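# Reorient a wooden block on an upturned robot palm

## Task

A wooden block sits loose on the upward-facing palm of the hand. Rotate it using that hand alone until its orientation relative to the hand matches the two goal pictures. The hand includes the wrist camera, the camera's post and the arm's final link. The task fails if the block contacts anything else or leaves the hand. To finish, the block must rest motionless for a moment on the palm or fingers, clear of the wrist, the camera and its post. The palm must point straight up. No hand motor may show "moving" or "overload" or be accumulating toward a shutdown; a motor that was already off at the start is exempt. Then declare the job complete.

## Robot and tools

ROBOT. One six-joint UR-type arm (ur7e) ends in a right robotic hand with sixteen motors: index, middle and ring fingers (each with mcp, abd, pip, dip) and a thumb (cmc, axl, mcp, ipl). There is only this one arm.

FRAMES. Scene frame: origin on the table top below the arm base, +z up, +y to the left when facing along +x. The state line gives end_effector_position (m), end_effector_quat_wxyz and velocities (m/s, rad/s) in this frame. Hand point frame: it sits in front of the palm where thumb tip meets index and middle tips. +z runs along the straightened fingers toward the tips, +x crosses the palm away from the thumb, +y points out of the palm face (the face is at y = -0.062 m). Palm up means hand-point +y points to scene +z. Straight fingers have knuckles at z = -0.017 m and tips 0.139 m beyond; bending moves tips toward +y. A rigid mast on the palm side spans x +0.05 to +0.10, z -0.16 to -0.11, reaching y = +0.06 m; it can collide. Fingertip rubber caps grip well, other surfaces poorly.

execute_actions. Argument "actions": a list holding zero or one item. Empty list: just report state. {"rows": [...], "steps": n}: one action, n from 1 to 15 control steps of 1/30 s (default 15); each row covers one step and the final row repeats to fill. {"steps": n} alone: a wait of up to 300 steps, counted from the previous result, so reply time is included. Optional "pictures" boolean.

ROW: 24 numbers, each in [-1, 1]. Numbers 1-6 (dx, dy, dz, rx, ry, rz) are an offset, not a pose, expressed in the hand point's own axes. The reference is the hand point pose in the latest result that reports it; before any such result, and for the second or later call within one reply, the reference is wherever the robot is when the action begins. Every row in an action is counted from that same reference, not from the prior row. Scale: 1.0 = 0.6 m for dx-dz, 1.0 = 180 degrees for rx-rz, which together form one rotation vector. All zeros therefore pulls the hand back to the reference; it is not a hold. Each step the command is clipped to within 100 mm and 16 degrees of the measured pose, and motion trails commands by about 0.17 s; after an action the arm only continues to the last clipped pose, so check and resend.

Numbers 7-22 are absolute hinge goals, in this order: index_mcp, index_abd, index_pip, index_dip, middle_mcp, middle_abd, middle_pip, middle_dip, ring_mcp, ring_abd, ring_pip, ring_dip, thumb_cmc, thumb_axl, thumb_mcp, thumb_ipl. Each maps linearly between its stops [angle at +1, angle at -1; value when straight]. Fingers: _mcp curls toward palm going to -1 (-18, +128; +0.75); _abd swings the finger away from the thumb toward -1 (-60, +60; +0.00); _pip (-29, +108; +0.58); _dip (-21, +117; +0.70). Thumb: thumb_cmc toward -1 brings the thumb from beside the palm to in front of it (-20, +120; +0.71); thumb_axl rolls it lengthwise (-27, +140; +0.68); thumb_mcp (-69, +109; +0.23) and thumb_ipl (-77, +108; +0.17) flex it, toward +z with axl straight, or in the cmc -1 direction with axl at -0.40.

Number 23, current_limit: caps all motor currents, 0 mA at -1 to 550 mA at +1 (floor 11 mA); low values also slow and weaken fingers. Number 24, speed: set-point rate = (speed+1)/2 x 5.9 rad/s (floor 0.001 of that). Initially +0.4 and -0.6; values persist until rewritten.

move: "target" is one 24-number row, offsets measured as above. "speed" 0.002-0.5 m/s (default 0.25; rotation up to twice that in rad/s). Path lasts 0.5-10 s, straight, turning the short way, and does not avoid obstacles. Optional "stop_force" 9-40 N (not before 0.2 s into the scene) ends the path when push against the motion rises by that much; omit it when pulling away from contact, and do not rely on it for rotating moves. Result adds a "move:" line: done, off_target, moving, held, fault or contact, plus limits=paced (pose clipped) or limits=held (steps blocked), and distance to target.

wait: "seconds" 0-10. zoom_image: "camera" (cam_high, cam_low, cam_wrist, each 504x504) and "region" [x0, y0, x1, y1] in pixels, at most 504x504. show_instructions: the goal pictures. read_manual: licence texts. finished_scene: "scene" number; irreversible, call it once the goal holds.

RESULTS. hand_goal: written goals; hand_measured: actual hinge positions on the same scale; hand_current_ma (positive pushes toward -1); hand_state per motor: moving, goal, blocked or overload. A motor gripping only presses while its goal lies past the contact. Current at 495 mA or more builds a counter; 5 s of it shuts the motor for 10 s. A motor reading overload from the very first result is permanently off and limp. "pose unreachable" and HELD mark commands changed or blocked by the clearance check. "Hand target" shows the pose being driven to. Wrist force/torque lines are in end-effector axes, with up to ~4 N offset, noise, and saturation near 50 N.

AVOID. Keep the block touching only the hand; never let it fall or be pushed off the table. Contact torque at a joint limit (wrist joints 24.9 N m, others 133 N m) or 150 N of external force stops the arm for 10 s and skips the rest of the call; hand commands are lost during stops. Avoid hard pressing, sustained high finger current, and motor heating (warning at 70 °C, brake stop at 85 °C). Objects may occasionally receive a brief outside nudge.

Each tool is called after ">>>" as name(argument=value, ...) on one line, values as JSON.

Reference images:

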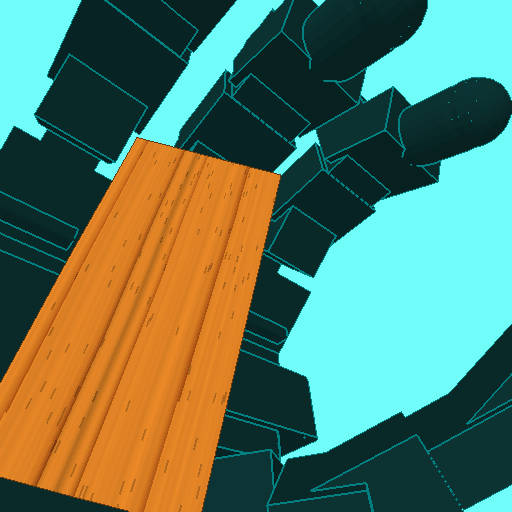

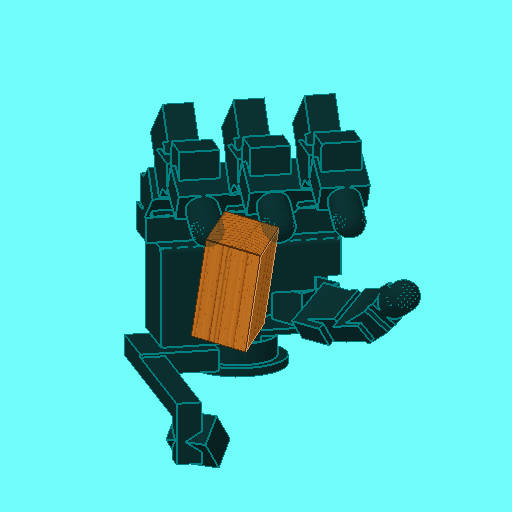

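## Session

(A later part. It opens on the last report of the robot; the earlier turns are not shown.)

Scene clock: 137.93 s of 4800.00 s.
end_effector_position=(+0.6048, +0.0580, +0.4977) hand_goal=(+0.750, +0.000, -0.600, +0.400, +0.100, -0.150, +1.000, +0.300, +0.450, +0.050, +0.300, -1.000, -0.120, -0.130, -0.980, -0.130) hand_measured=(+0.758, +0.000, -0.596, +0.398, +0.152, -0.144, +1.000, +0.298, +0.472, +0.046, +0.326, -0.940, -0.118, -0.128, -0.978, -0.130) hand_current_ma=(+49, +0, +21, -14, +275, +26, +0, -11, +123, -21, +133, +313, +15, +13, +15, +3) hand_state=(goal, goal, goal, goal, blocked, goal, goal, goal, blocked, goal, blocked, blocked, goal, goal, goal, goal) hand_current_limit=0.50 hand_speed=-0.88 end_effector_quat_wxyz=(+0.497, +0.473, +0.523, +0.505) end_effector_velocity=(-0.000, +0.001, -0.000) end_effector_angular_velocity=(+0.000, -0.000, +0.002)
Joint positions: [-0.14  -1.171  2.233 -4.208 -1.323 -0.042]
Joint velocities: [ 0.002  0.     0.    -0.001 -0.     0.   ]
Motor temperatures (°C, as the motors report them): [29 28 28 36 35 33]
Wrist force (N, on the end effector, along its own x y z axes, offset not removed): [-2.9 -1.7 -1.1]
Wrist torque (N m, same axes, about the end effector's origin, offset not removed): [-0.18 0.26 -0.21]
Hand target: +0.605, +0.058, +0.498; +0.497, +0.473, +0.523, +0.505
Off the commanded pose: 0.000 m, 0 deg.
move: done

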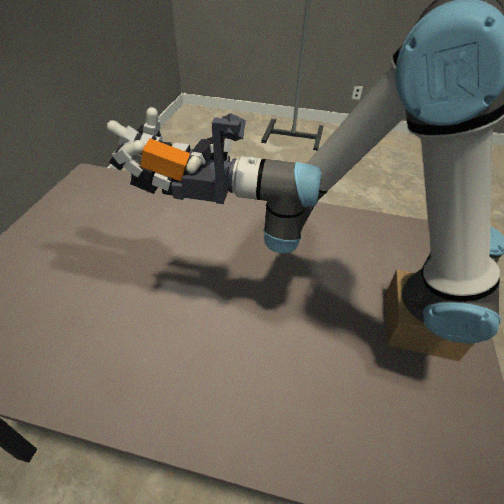

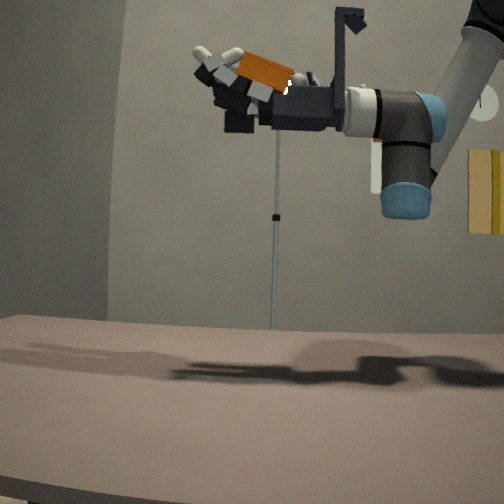

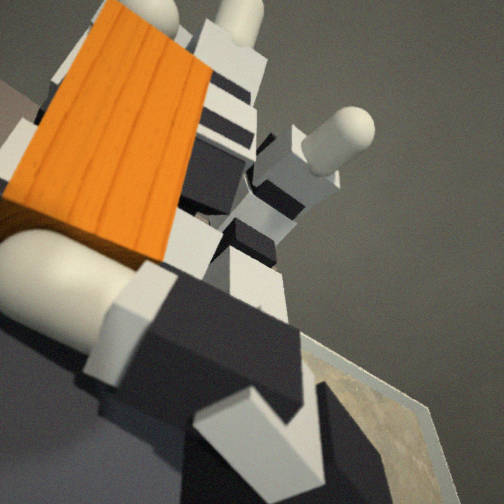

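>>> move(target=[0,0,0,0,0,0,0.75,0.3,-0.6,0.4,0.6,0.1,1,0.3,0.45,0.05,0.3,-1,-0.12,-0.13,-0.98,-0.13,0.5,-0.7])

>>> move(target=[0,0,0,0,0,0,0.75,0.3,-0.6,0.4,0.6,0.1,1,0.3,0.45,0.5,0.25,-1,-0.12,-0.13,-0.98,-0.13,0.5,-0.85])

>>> zoom_image(camera="cam_high", region=[90,70,270,220])

Scene clock: 144.57 s of 4800.00 s.
end_effector_position=(+0.6048, +0.0580, +0.4977) hand_goal=(+0.750, +0.300, -0.600, +0.400, +0.600, +0.100, +1.000, +0.300, +0.450, +0.050, +0.300, -1.000, -0.120, -0.130, -0.980, -0.130) hand_measured=(+0.758, +0.296, -0.596, +0.398, +0.610, +0.096, +1.000, +0.298, +0.474, +0.046, +0.326, -0.942, -0.118, -0.128, -0.978, -0.130) hand_current_ma=(+49, -15, +20, -14, +58, -14, +0, -11, +132, -21, +136, +307, +15, +13, +15, +3) hand_state=(goal, goal, goal, goal, goal, goal, goal, goal, blocked, goal, blocked, blocked, goal, goal, goal, goal) hand_current_limit=0.50 hand_speed=-0.70 end_effector_quat_wxyz=(+0.497, +0.473, +0.523, +0.505) end_effector_velocity=(-0.000, -0.000, -0.000) end_effector_angular_velocity=(+0.000, +0.001, -0.000)
Joint positions: [-0.14  -1.171  2.233 -4.208 -1.323 -0.042]
Joint velocities: [-0.     0.     0.001  0.     0.     0.   ]
Motor temperatures (°C, as the motors report them): [29 28 28 36 35 33]
Wrist force (N, on the end effector, along its own x y z axes, offset not removed): [-2.6 -2.6 -1.2]
Wrist torque (N m, same axes, about the end effector's origin, offset not removed): [-0.18 0.30 -0.31]
Hand target: +0.605, +0.058, +0.498; +0.497, +0.473, +0.523, +0.505
Off the commanded pose: 0.000 m, 0 deg.
After step 90, 2.63 s passed at rest.
move: done

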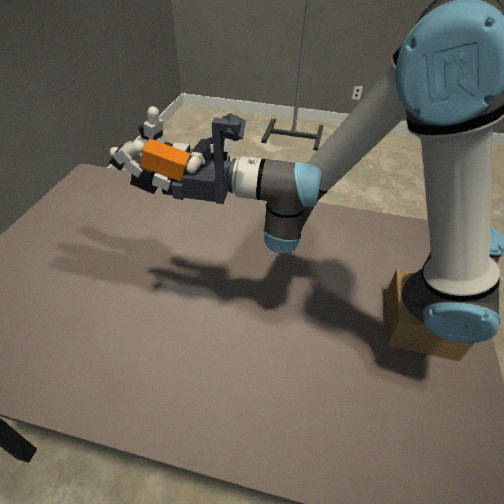

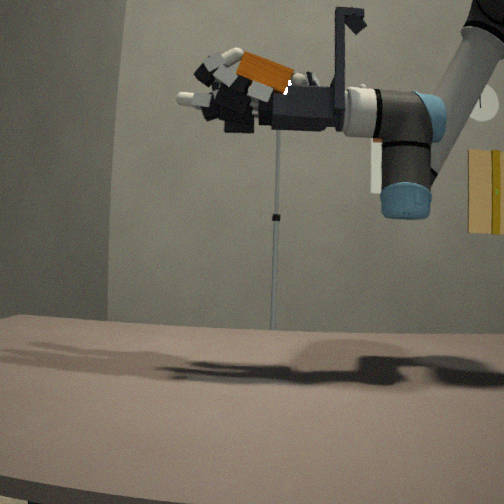

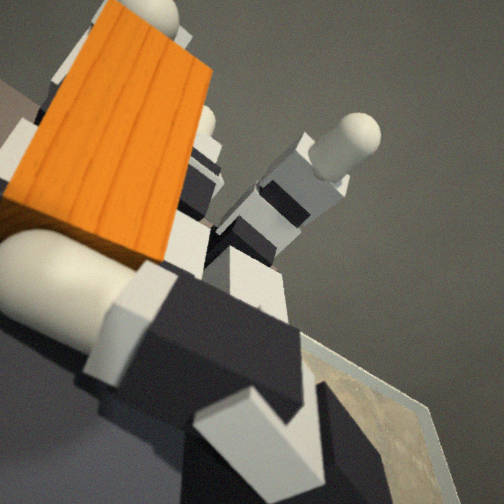

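Scene clock: 145.87 s of 4800.00 s.
end_effector_position=(+0.6048, +0.0580, +0.4977) hand_goal=(+0.750, +0.300, -0.600, +0.400, +0.600, +0.100, +1.000, +0.300, +0.450, +0.500, +0.250, -1.000, -0.120, -0.130, -0.980, -0.130) hand_measured=(+0.758, +0.296, -0.596, +0.398, +0.610, +0.098, +1.000, +0.298, +0.504, +0.430, +0.322, -0.938, -0.116, -0.132, -0.978, -0.130) hand_current_ma=(+49, -15, +20, -14, +59, -13, +0, -11, +292, -304, +368, +322, +17, -12, +9, +3) hand_state=(goal, goal, goal, goal, goal, goal, goal, goal, blocked, blocked, blocked, blocked, goal, goal, goal, goal) hand_current_limit=0.50 hand_speed=-0.85 end_effector_quat_wxyz=(+0.497, +0.473, +0.523, +0.505) end_effector_velocity=(-0.000, -0.000, +0.001) end_effector_angular_velocity=(-0.001, -0.002, -0.001)
Joint positions: [-0.14  -1.171  2.233 -4.208 -1.323 -0.042]
Joint velocities: [-0.001 -0.001 -0.001 -0.001 -0.    -0.   ]
Motor temperatures (°C, as the motors report them): [29 28 28 36 35 33]
Wrist force (N, on the end effector, along its own x y z axes, offset not removed): [-2.7 -1.9 -0.8]
Wrist torque (N m, same axes, about the end effector's origin, offset not removed): [-0.18 0.19 -0.24]
Hand target: +0.605, +0.058, +0.498; +0.497, +0.473, +0.523, +0.505
Off the commanded pose: 0.000 m, 0 deg.
move: done

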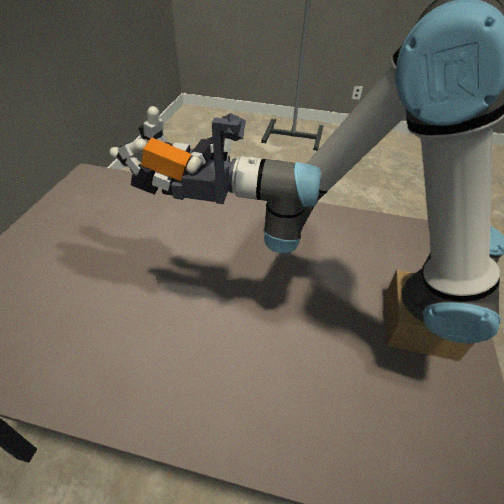

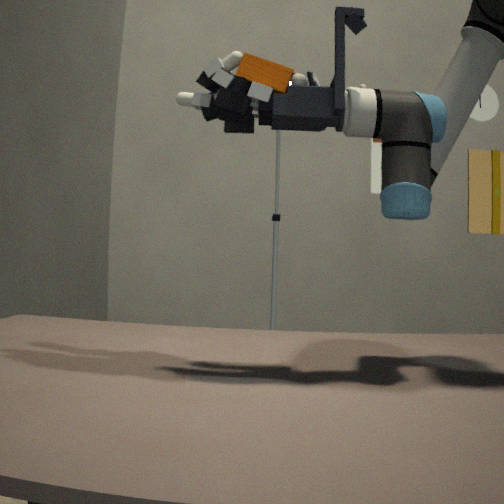

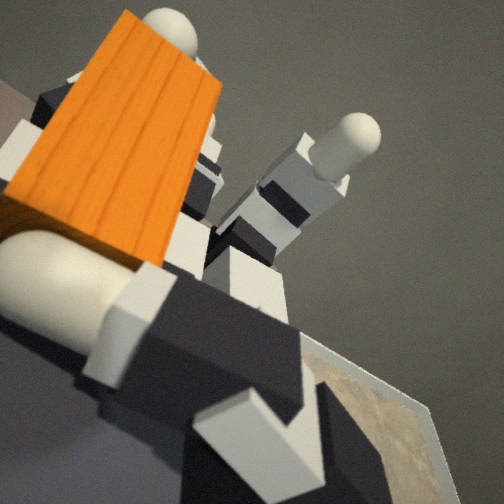

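Region (90, 70, 270, 220) of cam_high's 504x504 image, scaled by 2.800, with more detail than that image has.

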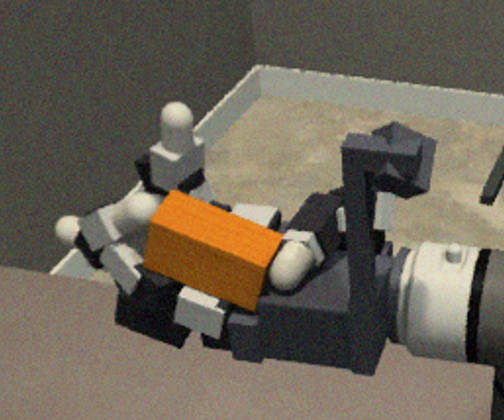

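Moved some. Release, reset, and stroke again, with the middle finger supporting.

>>> move(target=[0,0,0,0,0,0,0.75,0.6,-0.6,0.4,0.48,0.5,1,0.3,0.47,0.43,0.5,-0.6,-0.12,-0.13,-0.98,-0.13,0.5,-0.8])

>>> move(target=[0,0,0,0,0,0,0.75,0.6,-0.6,0.4,0.42,0.5,1,0.3,0.52,0.05,0.5,-0.6,-0.12,-0.13,-0.98,-0.13,0.5,-0.8])

>>> move(target=[0,0,0,0,0,0,0.75,0.6,-0.6,0.4,0.42,0.5,1,0.3,0.5,0.05,0.2,-1,-0.12,-0.13,-0.98,-0.13,0.5,-0.8])

>>> move(target=[0,0,0,0,0,0,0.75,0.6,-0.6,0.4,0.42,0.5,1,0.3,0.47,0.5,0.2,-1,-0.12,-0.13,-0.98,-0.13,0.5,-0.85])

Scene clock: 152.40 s of 4800.00 s.
end_effector_position=(+0.6048, +0.0580, +0.4977) hand_goal=(+0.750, +0.600, -0.600, +0.400, +0.480, +0.500, +1.000, +0.300, +0.470, +0.430, +0.500, -0.600, -0.120, -0.130, -0.980, -0.130) hand_measured=(+0.758, +0.596, -0.596, +0.398, +0.510, +0.498, +1.000, +0.298, +0.498, +0.428, +0.500, -0.604, -0.116, -0.132, -0.978, -0.130) hand_current_ma=(+49, -15, +20, -14, +158, -11, +0, -11, +145, -13, -2, -17, +17, -9, +9, +3) hand_state=(goal, goal, goal, goal, blocked, goal, goal, goal, blocked, goal, goal, goal, goal, goal, goal, goal) hand_current_limit=0.50 hand_speed=-0.80 end_effector_quat_wxyz=(+0.497, +0.473, +0.523, +0.505) end_effector_velocity=(-0.000, +0.000, -0.001) end_effector_angular_velocity=(-0.000, +0.002, +0.000)
Joint positions: [-0.14  -1.171  2.233 -4.208 -1.323 -0.042]
Joint velocities: [ 0.    -0.     0.002 -0.     0.    -0.   ]
Motor temperatures (°C, as the motors report them): [29 28 28 36 35 33]
Wrist force (N, on the end effector, along its own x y z axes, offset not removed): [-1.4 -2.5 0.5]
Wrist torque (N m, same axes, about the end effector's origin, offset not removed): [-0.43 0.04 -0.10]
Hand target: +0.605, +0.058, +0.498; +0.497, +0.473, +0.523, +0.505
Off the commanded pose: 0.000 m, 0 deg.
After step 90, 2.43 s passed at rest.
move: done

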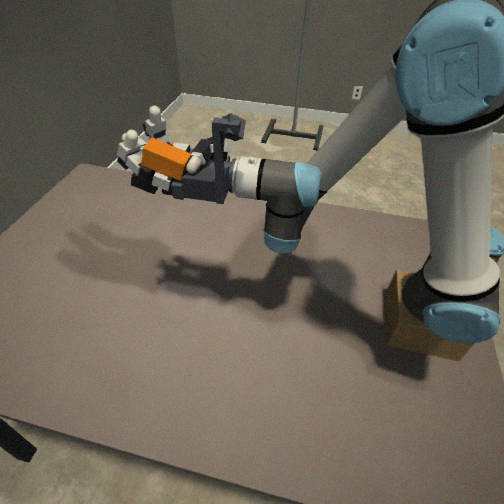

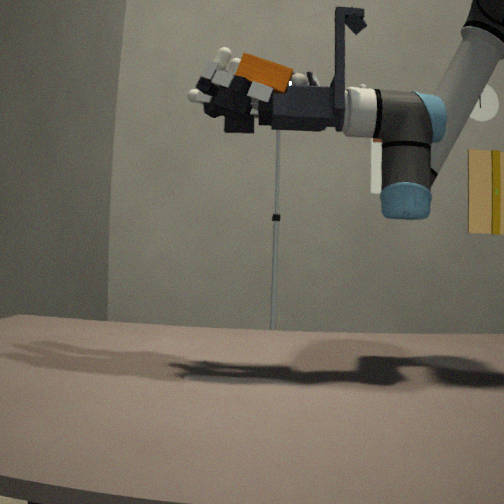

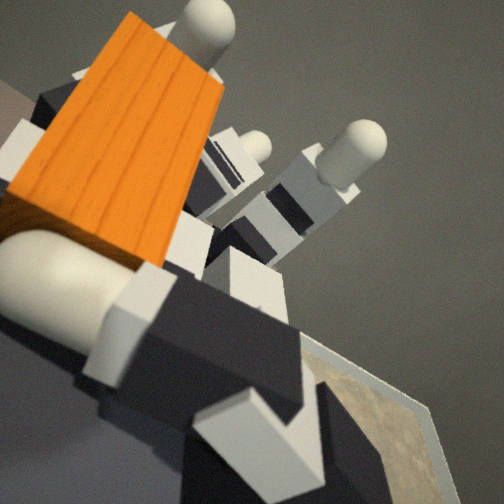

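Scene clock: 153.37 s of 4800.00 s.
end_effector_position=(+0.6048, +0.0580, +0.4977) hand_goal=(+0.750, +0.600, -0.600, +0.400, +0.420, +0.500, +1.000, +0.300, +0.520, +0.050, +0.500, -0.600, -0.120, -0.130, -0.980, -0.130) hand_measured=(+0.758, +0.596, -0.596, +0.398, +0.454, +0.498, +1.000, +0.298, +0.528, +0.054, +0.500, -0.604, -0.116, -0.132, -0.978, -0.130) hand_current_ma=(+49, -15, +20, -14, +182, -9, +0, -11, +48, +15, -2, -17, +17, -9, +9, +3) hand_state=(goal, goal, goal, goal, blocked, goal, goal, goal, goal, goal, goal, goal, goal, goal, goal, goal) hand_current_limit=0.50 hand_speed=-0.80 end_effector_quat_wxyz=(+0.497, +0.473, +0.523, +0.505) end_effector_velocity=(-0.000, +0.000, +0.000) end_effector_angular_velocity=(-0.001, -0.001, +0.000)
Joint positions: [-0.14  -1.171  2.233 -4.208 -1.323 -0.042]
Joint velocities: [ 0.    -0.    -0.    -0.001  0.    -0.   ]
Motor temperatures (°C, as the motors report them): [29 28 28 36 35 33]
Wrist force (N, on the end effector, along its own x y z axes, offset not removed): [-2.9 -0.4 -1.5]
Wrist torque (N m, same axes, about the end effector's origin, offset not removed): [0.09 0.19 -0.13]
Hand target: +0.605, +0.058, +0.498; +0.497, +0.473, +0.523, +0.505
Off the commanded pose: 0.000 m, 0 deg.
move: done

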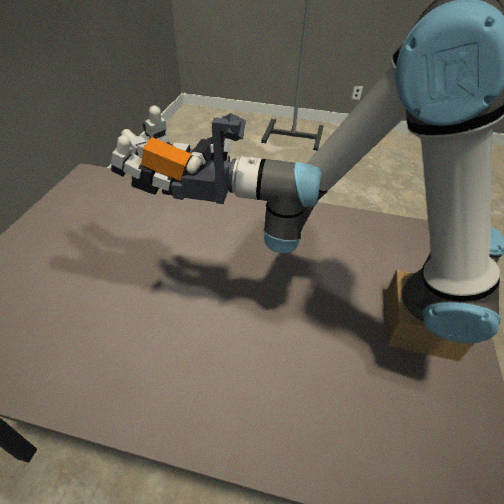

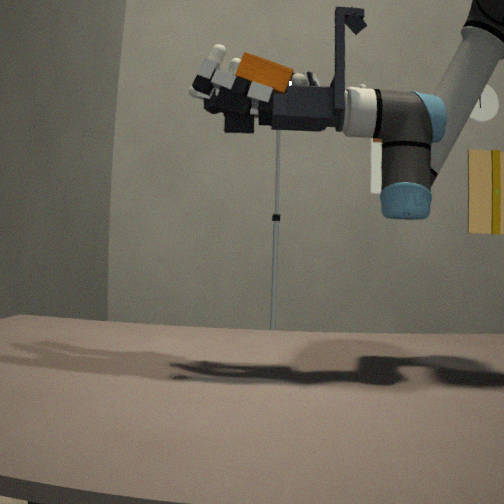

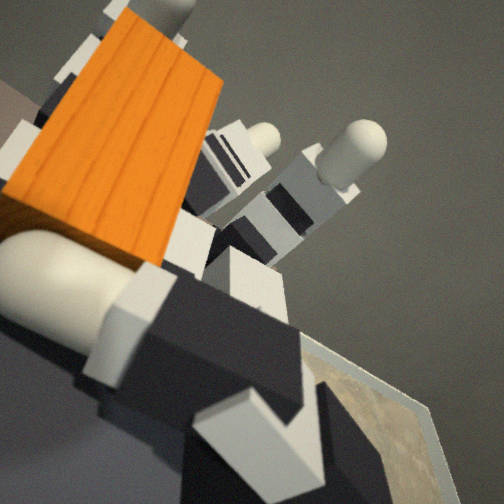

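Scene clock: 154.37 s of 4800.00 s.
end_effector_position=(+0.6048, +0.0580, +0.4977) hand_goal=(+0.750, +0.600, -0.600, +0.400, +0.420, +0.500, +1.000, +0.300, +0.500, +0.050, +0.200, -1.000, -0.120, -0.130, -0.980, -0.130) hand_measured=(+0.758, +0.596, -0.596, +0.398, +0.454, +0.498, +1.000, +0.298, +0.526, +0.050, +0.234, -0.896, -0.116, -0.132, -0.978, -0.130) hand_current_ma=(+49, -15, +20, -14, +182, -9, +0, -11, +136, +4, +171, +413, +17, -13, +9, +3) hand_state=(goal, goal, goal, goal, blocked, goal, goal, goal, blocked, goal, blocked, blocked, goal, goal, goal, goal) hand_current_limit=0.50 hand_speed=-0.80 end_effector_quat_wxyz=(+0.497, +0.473, +0.523, +0.505) end_effector_velocity=(-0.000, +0.001, -0.000) end_effector_angular_velocity=(-0.000, -0.000, +0.002)
Joint positions: [-0.14  -1.171  2.233 -4.208 -1.323 -0.042]
Joint velocities: [ 0.002  0.001  0.001 -0.001 -0.    -0.   ]
Motor temperatures (°C, as the motors report them): [29 28 28 36 35 33]
Wrist force (N, on the end effector, along its own x y z axes, offset not removed): [-2.2 -1.8 -1.1]
Wrist torque (N m, same axes, about the end effector's origin, offset not removed): [-0.16 0.14 -0.16]
Hand target: +0.605, +0.058, +0.498; +0.497, +0.473, +0.523, +0.505
Off the commanded pose: 0.000 m, 0 deg.
move: done

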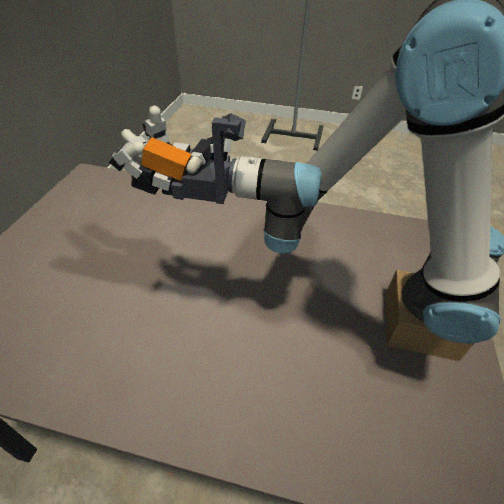

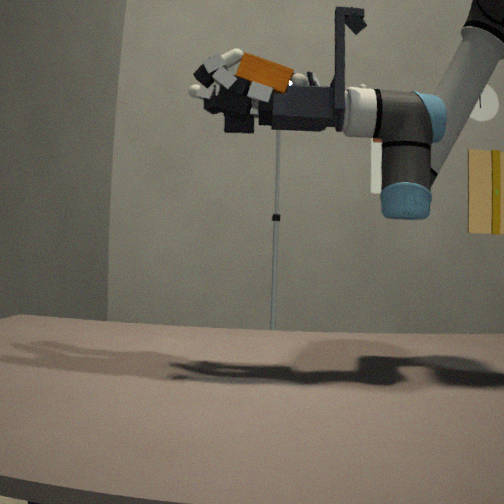

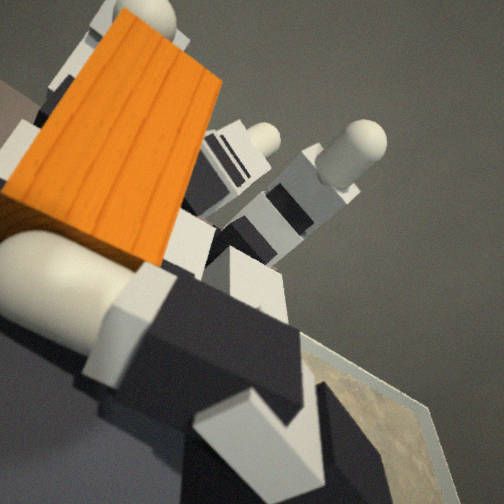

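Scene clock: 155.70 s of 4800.00 s.
end_effector_position=(+0.6048, +0.0580, +0.4977) hand_goal=(+0.750, +0.600, -0.600, +0.400, +0.420, +0.500, +1.000, +0.300, +0.470, +0.500, +0.200, -1.000, -0.120, -0.130, -0.980, -0.130) hand_measured=(+0.758, +0.596, -0.596, +0.398, +0.454, +0.498, +1.000, +0.298, +0.526, +0.420, +0.274, -0.894, -0.116, -0.132, -0.978, -0.130) hand_current_ma=(+49, -15, +20, -14, +182, -8, +0, -11, +302, -355, +375, +413, +17, -13, +9, +3) hand_state=(goal, goal, goal, goal, blocked, goal, goal, goal, blocked, blocked, blocked, blocked, goal, goal, goal, goal) hand_current_limit=0.50 hand_speed=-0.85 end_effector_quat_wxyz=(+0.497, +0.473, +0.523, +0.505) end_effector_velocity=(-0.000, -0.000, +0.000) end_effector_angular_velocity=(-0.000, -0.001, -0.000)
Joint positions: [-0.14  -1.171  2.233 -4.208 -1.323 -0.042]
Joint velocities: [-0.    -0.001  0.    -0.001  0.     0.   ]
Motor temperatures (°C, as the motors report them): [29 28 28 36 35 33]
Wrist force (N, on the end effector, along its own x y z axes, offset not removed): [-2.0 -0.8 -0.9]
Wrist torque (N m, same axes, about the end effector's origin, offset not removed): [0.01 0.07 -0.10]
Hand target: +0.605, +0.058, +0.498; +0.497, +0.473, +0.523, +0.505
Off the commanded pose: 0.000 m, 0 deg.
move: done

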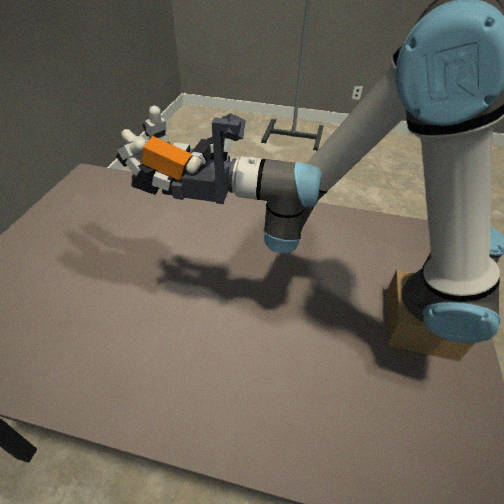

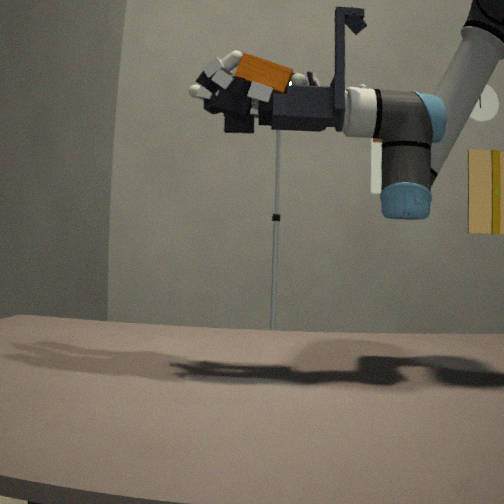

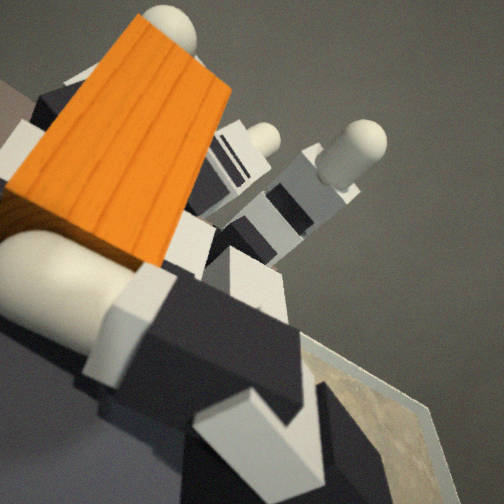

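>>> move(target=[0,0,0,0,0,0,0.75,0.6,-0.6,0.4,0.1,0.3,1,0.3,0.5,0.15,0.24,-0.93,-0.12,-0.13,-0.98,-0.13,0.7,-0.9])

>>> zoom_image(camera="cam_high", region=[90,70,270,220])

Scene clock: 163.20 s of 4800.00 s.
end_effector_position=(+0.6048, +0.0580, +0.4977) hand_goal=(+0.750, +0.600, -0.600, +0.400, +0.100, +0.300, +1.000, +0.300, +0.500, +0.150, +0.240, -0.930, -0.120, -0.130, -0.980, -0.130) hand_measured=(+0.758, +0.596, -0.596, +0.398, +0.132, +0.306, +1.000, +0.298, +0.528, +0.152, +0.252, -0.922, -0.116, -0.138, -0.980, -0.130) hand_current_ma=(+49, -15, +20, -14, +172, +29, +0, -10, +155, +12, +65, +38, +17, -57, +4, +3) hand_state=(goal, goal, goal, goal, blocked, goal, goal, goal, blocked, goal, goal, goal, goal, goal, goal, goal) hand_current_limit=0.70 hand_speed=-0.90 end_effector_quat_wxyz=(+0.497, +0.473, +0.523, +0.505) end_effector_velocity=(-0.000, +0.000, -0.000) end_effector_angular_velocity=(+0.000, +0.001, +0.000)
Joint positions: [-0.14  -1.171  2.233 -4.208 -1.323 -0.042]
Joint velocities: [ 0.    -0.     0.001 -0.     0.     0.   ]
Motor temperatures (°C, as the motors report them): [29 28 28 36 35 33]
Wrist force (N, on the end effector, along its own x y z axes, offset not removed): [-1.2 -0.8 -1.7]
Wrist torque (N m, same axes, about the end effector's origin, offset not removed): [0.01 0.05 -0.04]
Hand target: +0.605, +0.058, +0.498; +0.497, +0.473, +0.523, +0.505
Off the commanded pose: 0.000 m, 0 deg.
After step 90, 2.87 s passed at rest.
move: done

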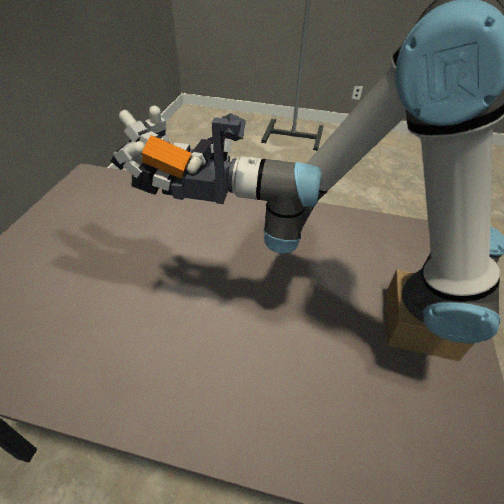

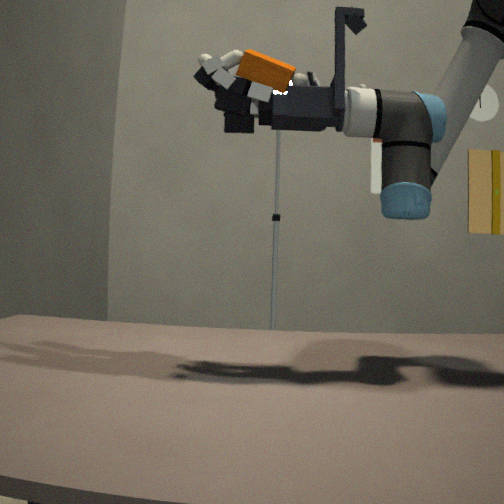

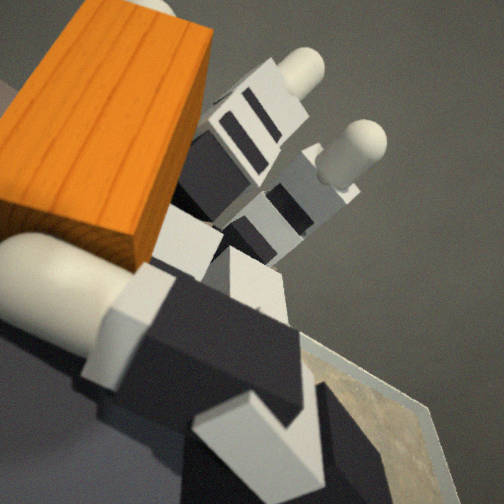

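Region (90, 70, 270, 220) of cam_high's 504x504 image, scaled by 2.800, with more detail than that image has.

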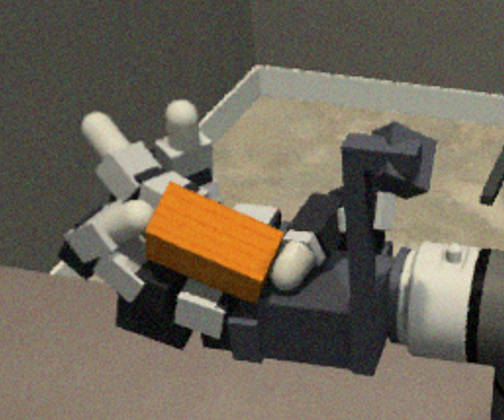

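>>> move(target=[0,0,0,0,0,0,0.75,0.6,-0.6,0.4,0.05,0.3,1,0.3,0.5,0.13,0.21,-0.96,-0.12,-0.13,-0.98,-0.13,0.7,-0.92])

>>> wait(seconds=1)

Scene clock: 172.17 s of 4800.00 s.
end_effector_position=(+0.6048, +0.0580, +0.4977) hand_goal=(+0.750, +0.600, -0.600, +0.400, +0.050, +0.300, +1.000, +0.300, +0.500, +0.130, +0.210, -0.960, -0.120, -0.130, -0.980, -0.130) hand_measured=(+0.758, +0.596, -0.596, +0.398, +0.090, +0.306, +1.000, +0.298, +0.528, +0.130, +0.250, -0.928, -0.116, -0.138, -0.980, -0.130) hand_current_ma=(+49, -15, +20, -14, +212, +29, +0, -10, +155, +2, +198, +164, +17, -57, +4, +3) hand_state=(goal, goal, goal, goal, blocked, goal, goal, goal, blocked, goal, blocked, blocked, goal, goal, goal, goal) hand_current_limit=0.70 hand_speed=-0.92 end_effector_quat_wxyz=(+0.497, +0.473, +0.523, +0.505) end_effector_velocity=(+0.000, +0.000, -0.000) end_effector_angular_velocity=(+0.000, -0.000, +0.000)
Joint positions: [-0.14  -1.171  2.233 -4.208 -1.323 -0.042]
Joint velocities: [ 0.     0.    -0.    -0.001 -0.     0.   ]
Motor temperatures (°C, as the motors report them): [29 28 28 36 35 33]
Wrist force (N, on the end effector, along its own x y z axes, offset not removed): [-1.8 -1.0 -1.3]
Wrist torque (N m, same axes, about the end effector's origin, offset not removed): [-0.05 0.13 -0.12]
Hand target: +0.605, +0.058, +0.498; +0.497, +0.473, +0.523, +0.505
Off the commanded pose: 0.000 m, 0 deg.
After step 90, 5.27 s passed at rest.
move: done

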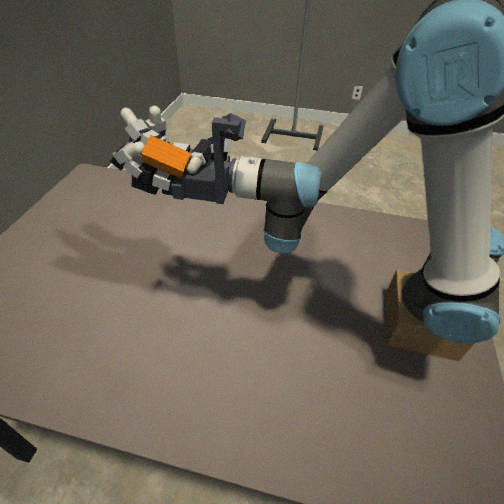

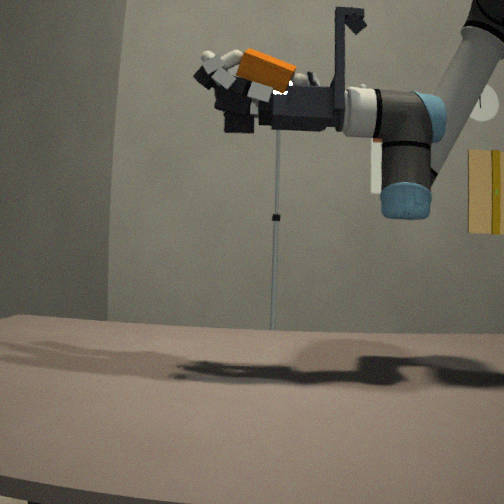

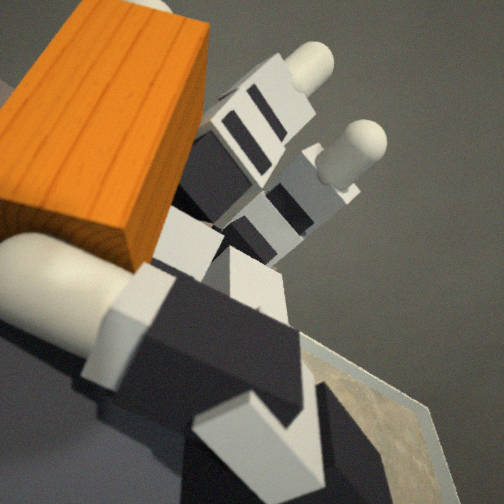

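Scene clock: 173.17 s of 4800.00 s.
end_effector_position=(+0.6048, +0.0580, +0.4977) hand_goal=(+0.750, +0.600, -0.600, +0.400, +0.050, +0.300, +1.000, +0.300, +0.500, +0.130, +0.210, -0.960, -0.120, -0.130, -0.980, -0.130) hand_measured=(+0.758, +0.596, -0.596, +0.398, +0.090, +0.306, +1.000, +0.298, +0.528, +0.130, +0.250, -0.928, -0.116, -0.138, -0.980, -0.130) hand_current_ma=(+49, -15, +20, -14, +212, +29, +0, -10, +155, +2, +198, +164, +17, -57, +4, +3) hand_state=(goal, goal, goal, goal, blocked, goal, goal, goal, blocked, goal, blocked, blocked, goal, goal, goal, goal) hand_current_limit=0.70 hand_speed=-0.92 end_effector_quat_wxyz=(+0.497, +0.473, +0.523, +0.505) end_effector_velocity=(+0.000, +0.000, +0.000) end_effector_angular_velocity=(+0.000, -0.001, +0.000)
Joint positions: [-0.14  -1.171  2.233 -4.208 -1.323 -0.042]
Joint velocities: [ 0.     0.    -0.001 -0.     0.     0.   ]
Motor temperatures (°C, as the motors report them): [29 28 28 36 35 33]
Wrist force (N, on the end effector, along its own x y z axes, offset not removed): [-1.0 -0.9 -1.4]
Wrist torque (N m, same axes, about the end effector's origin, offset not removed): [0.08 -0.03 -0.08]
Hand target: +0.605, +0.058, +0.498; +0.497, +0.473, +0.523, +0.505
Off the commanded pose: 0.000 m, 0 deg.
Steps of this call (steps 1 to 30: nothing new was sent). Readings (end_effector_position | what the end effector reports):
1: (+0.6048, +0.0580, +0.4977) | hand_goal=(+0.750, +0.600, -0.600, +0.400, +0.050, +0.300, +1.000, +0.300, +0.500, +0.130, +0.210, -0.960, -0.120, -0.130, -0.980, -0.130) hand_measured=(+0.758, +0.596, -0.596, +0.398, +0.090, +0.306, +1.000, +0.298, +0.528, +0.130, +0.250, -0.928, -0.116, -0.138, -0.980, -0.130) hand_current_ma=(+49, -15, +20, -14, +212, +29, +0, -10, +155, +2, +198, +164, +17, -57, +4, +3) hand_state=(goal, goal, goal, goal, blocked, goal, goal, goal, blocked, goal, blocked, blocked, goal, goal, goal, goal) hand_current_limit=0.70 hand_speed=-0.92
2: (+0.6048, +0.0580, +0.4977) | hand_goal=(+0.750, +0.600, -0.600, +0.400, +0.050, +0.300, +1.000, +0.300, +0.500, +0.130, +0.210, -0.960, -0.120, -0.130, -0.980, -0.130) hand_measured=(+0.758, +0.596, -0.596, +0.398, +0.090, +0.306, +1.000, +0.298, +0.528, +0.130, +0.250, -0.928, -0.116, -0.138, -0.980, -0.130) hand_current_ma=(+49, -15, +20, -14, +212, +29, +0, -10, +155, +2, +198, +164, +17, -57, +4, +3) hand_state=(goal, goal, goal, goal, blocked, goal, goal, goal, blocked, goal, blocked, blocked, goal, goal, goal, goal) hand_current_limit=0.70 hand_speed=-0.92
4: (+0.6048, +0.0580, +0.4977) | hand_goal=(+0.750, +0.600, -0.600, +0.400, +0.050, +0.300, +1.000, +0.300, +0.500, +0.130, +0.210, -0.960, -0.120, -0.130, -0.980, -0.130) hand_measured=(+0.758, +0.596, -0.596, +0.398, +0.090, +0.306, +1.000, +0.298, +0.528, +0.130, +0.250, -0.928, -0.116, -0.138, -0.980, -0.130) hand_current_ma=(+49, -15, +20, -14, +212, +29, +0, -10, +155, +2, +198, +164, +17, -57, +4, +3) hand_state=(goal, goal, goal, goal, blocked, goal, goal, goal, blocked, goal, blocked, blocked, goal, goal, goal, goal) hand_current_limit=0.70 hand_speed=-0.92
8: (+0.6048, +0.0580, +0.4977) | hand_goal=(+0.750, +0.600, -0.600, +0.400, +0.050, +0.300, +1.000, +0.300, +0.500, +0.130, +0.210, -0.960, -0.120, -0.130, -0.980, -0.130) hand_measured=(+0.758, +0.596, -0.596, +0.398, +0.090, +0.306, +1.000, +0.298, +0.528, +0.130, +0.250, -0.928, -0.116, -0.138, -0.980, -0.130) hand_current_ma=(+49, -15, +20, -14, +212, +29, +0, -10, +155, +2, +198, +164, +17, -57, +4, +3) hand_state=(goal, goal, goal, goal, blocked, goal, goal, goal, blocked, goal, blocked, blocked, goal, goal, goal, goal) hand_current_limit=0.70 hand_speed=-0.92
30: the state above

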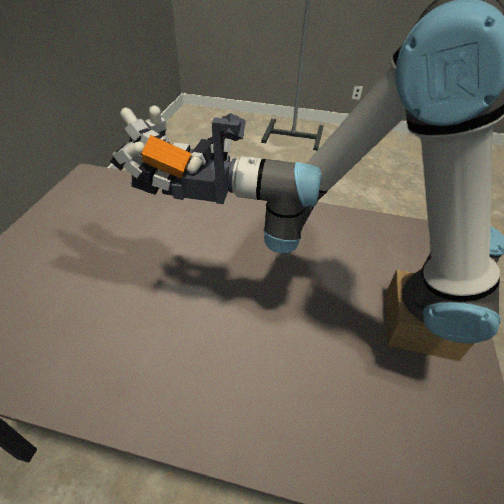

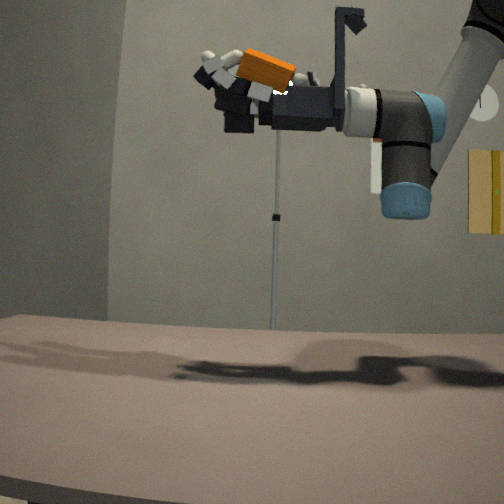

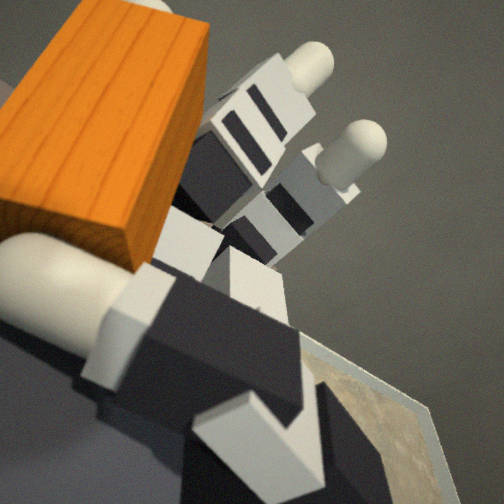

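>>> finished_scene(scene=1)

The scene is finished: the task was done.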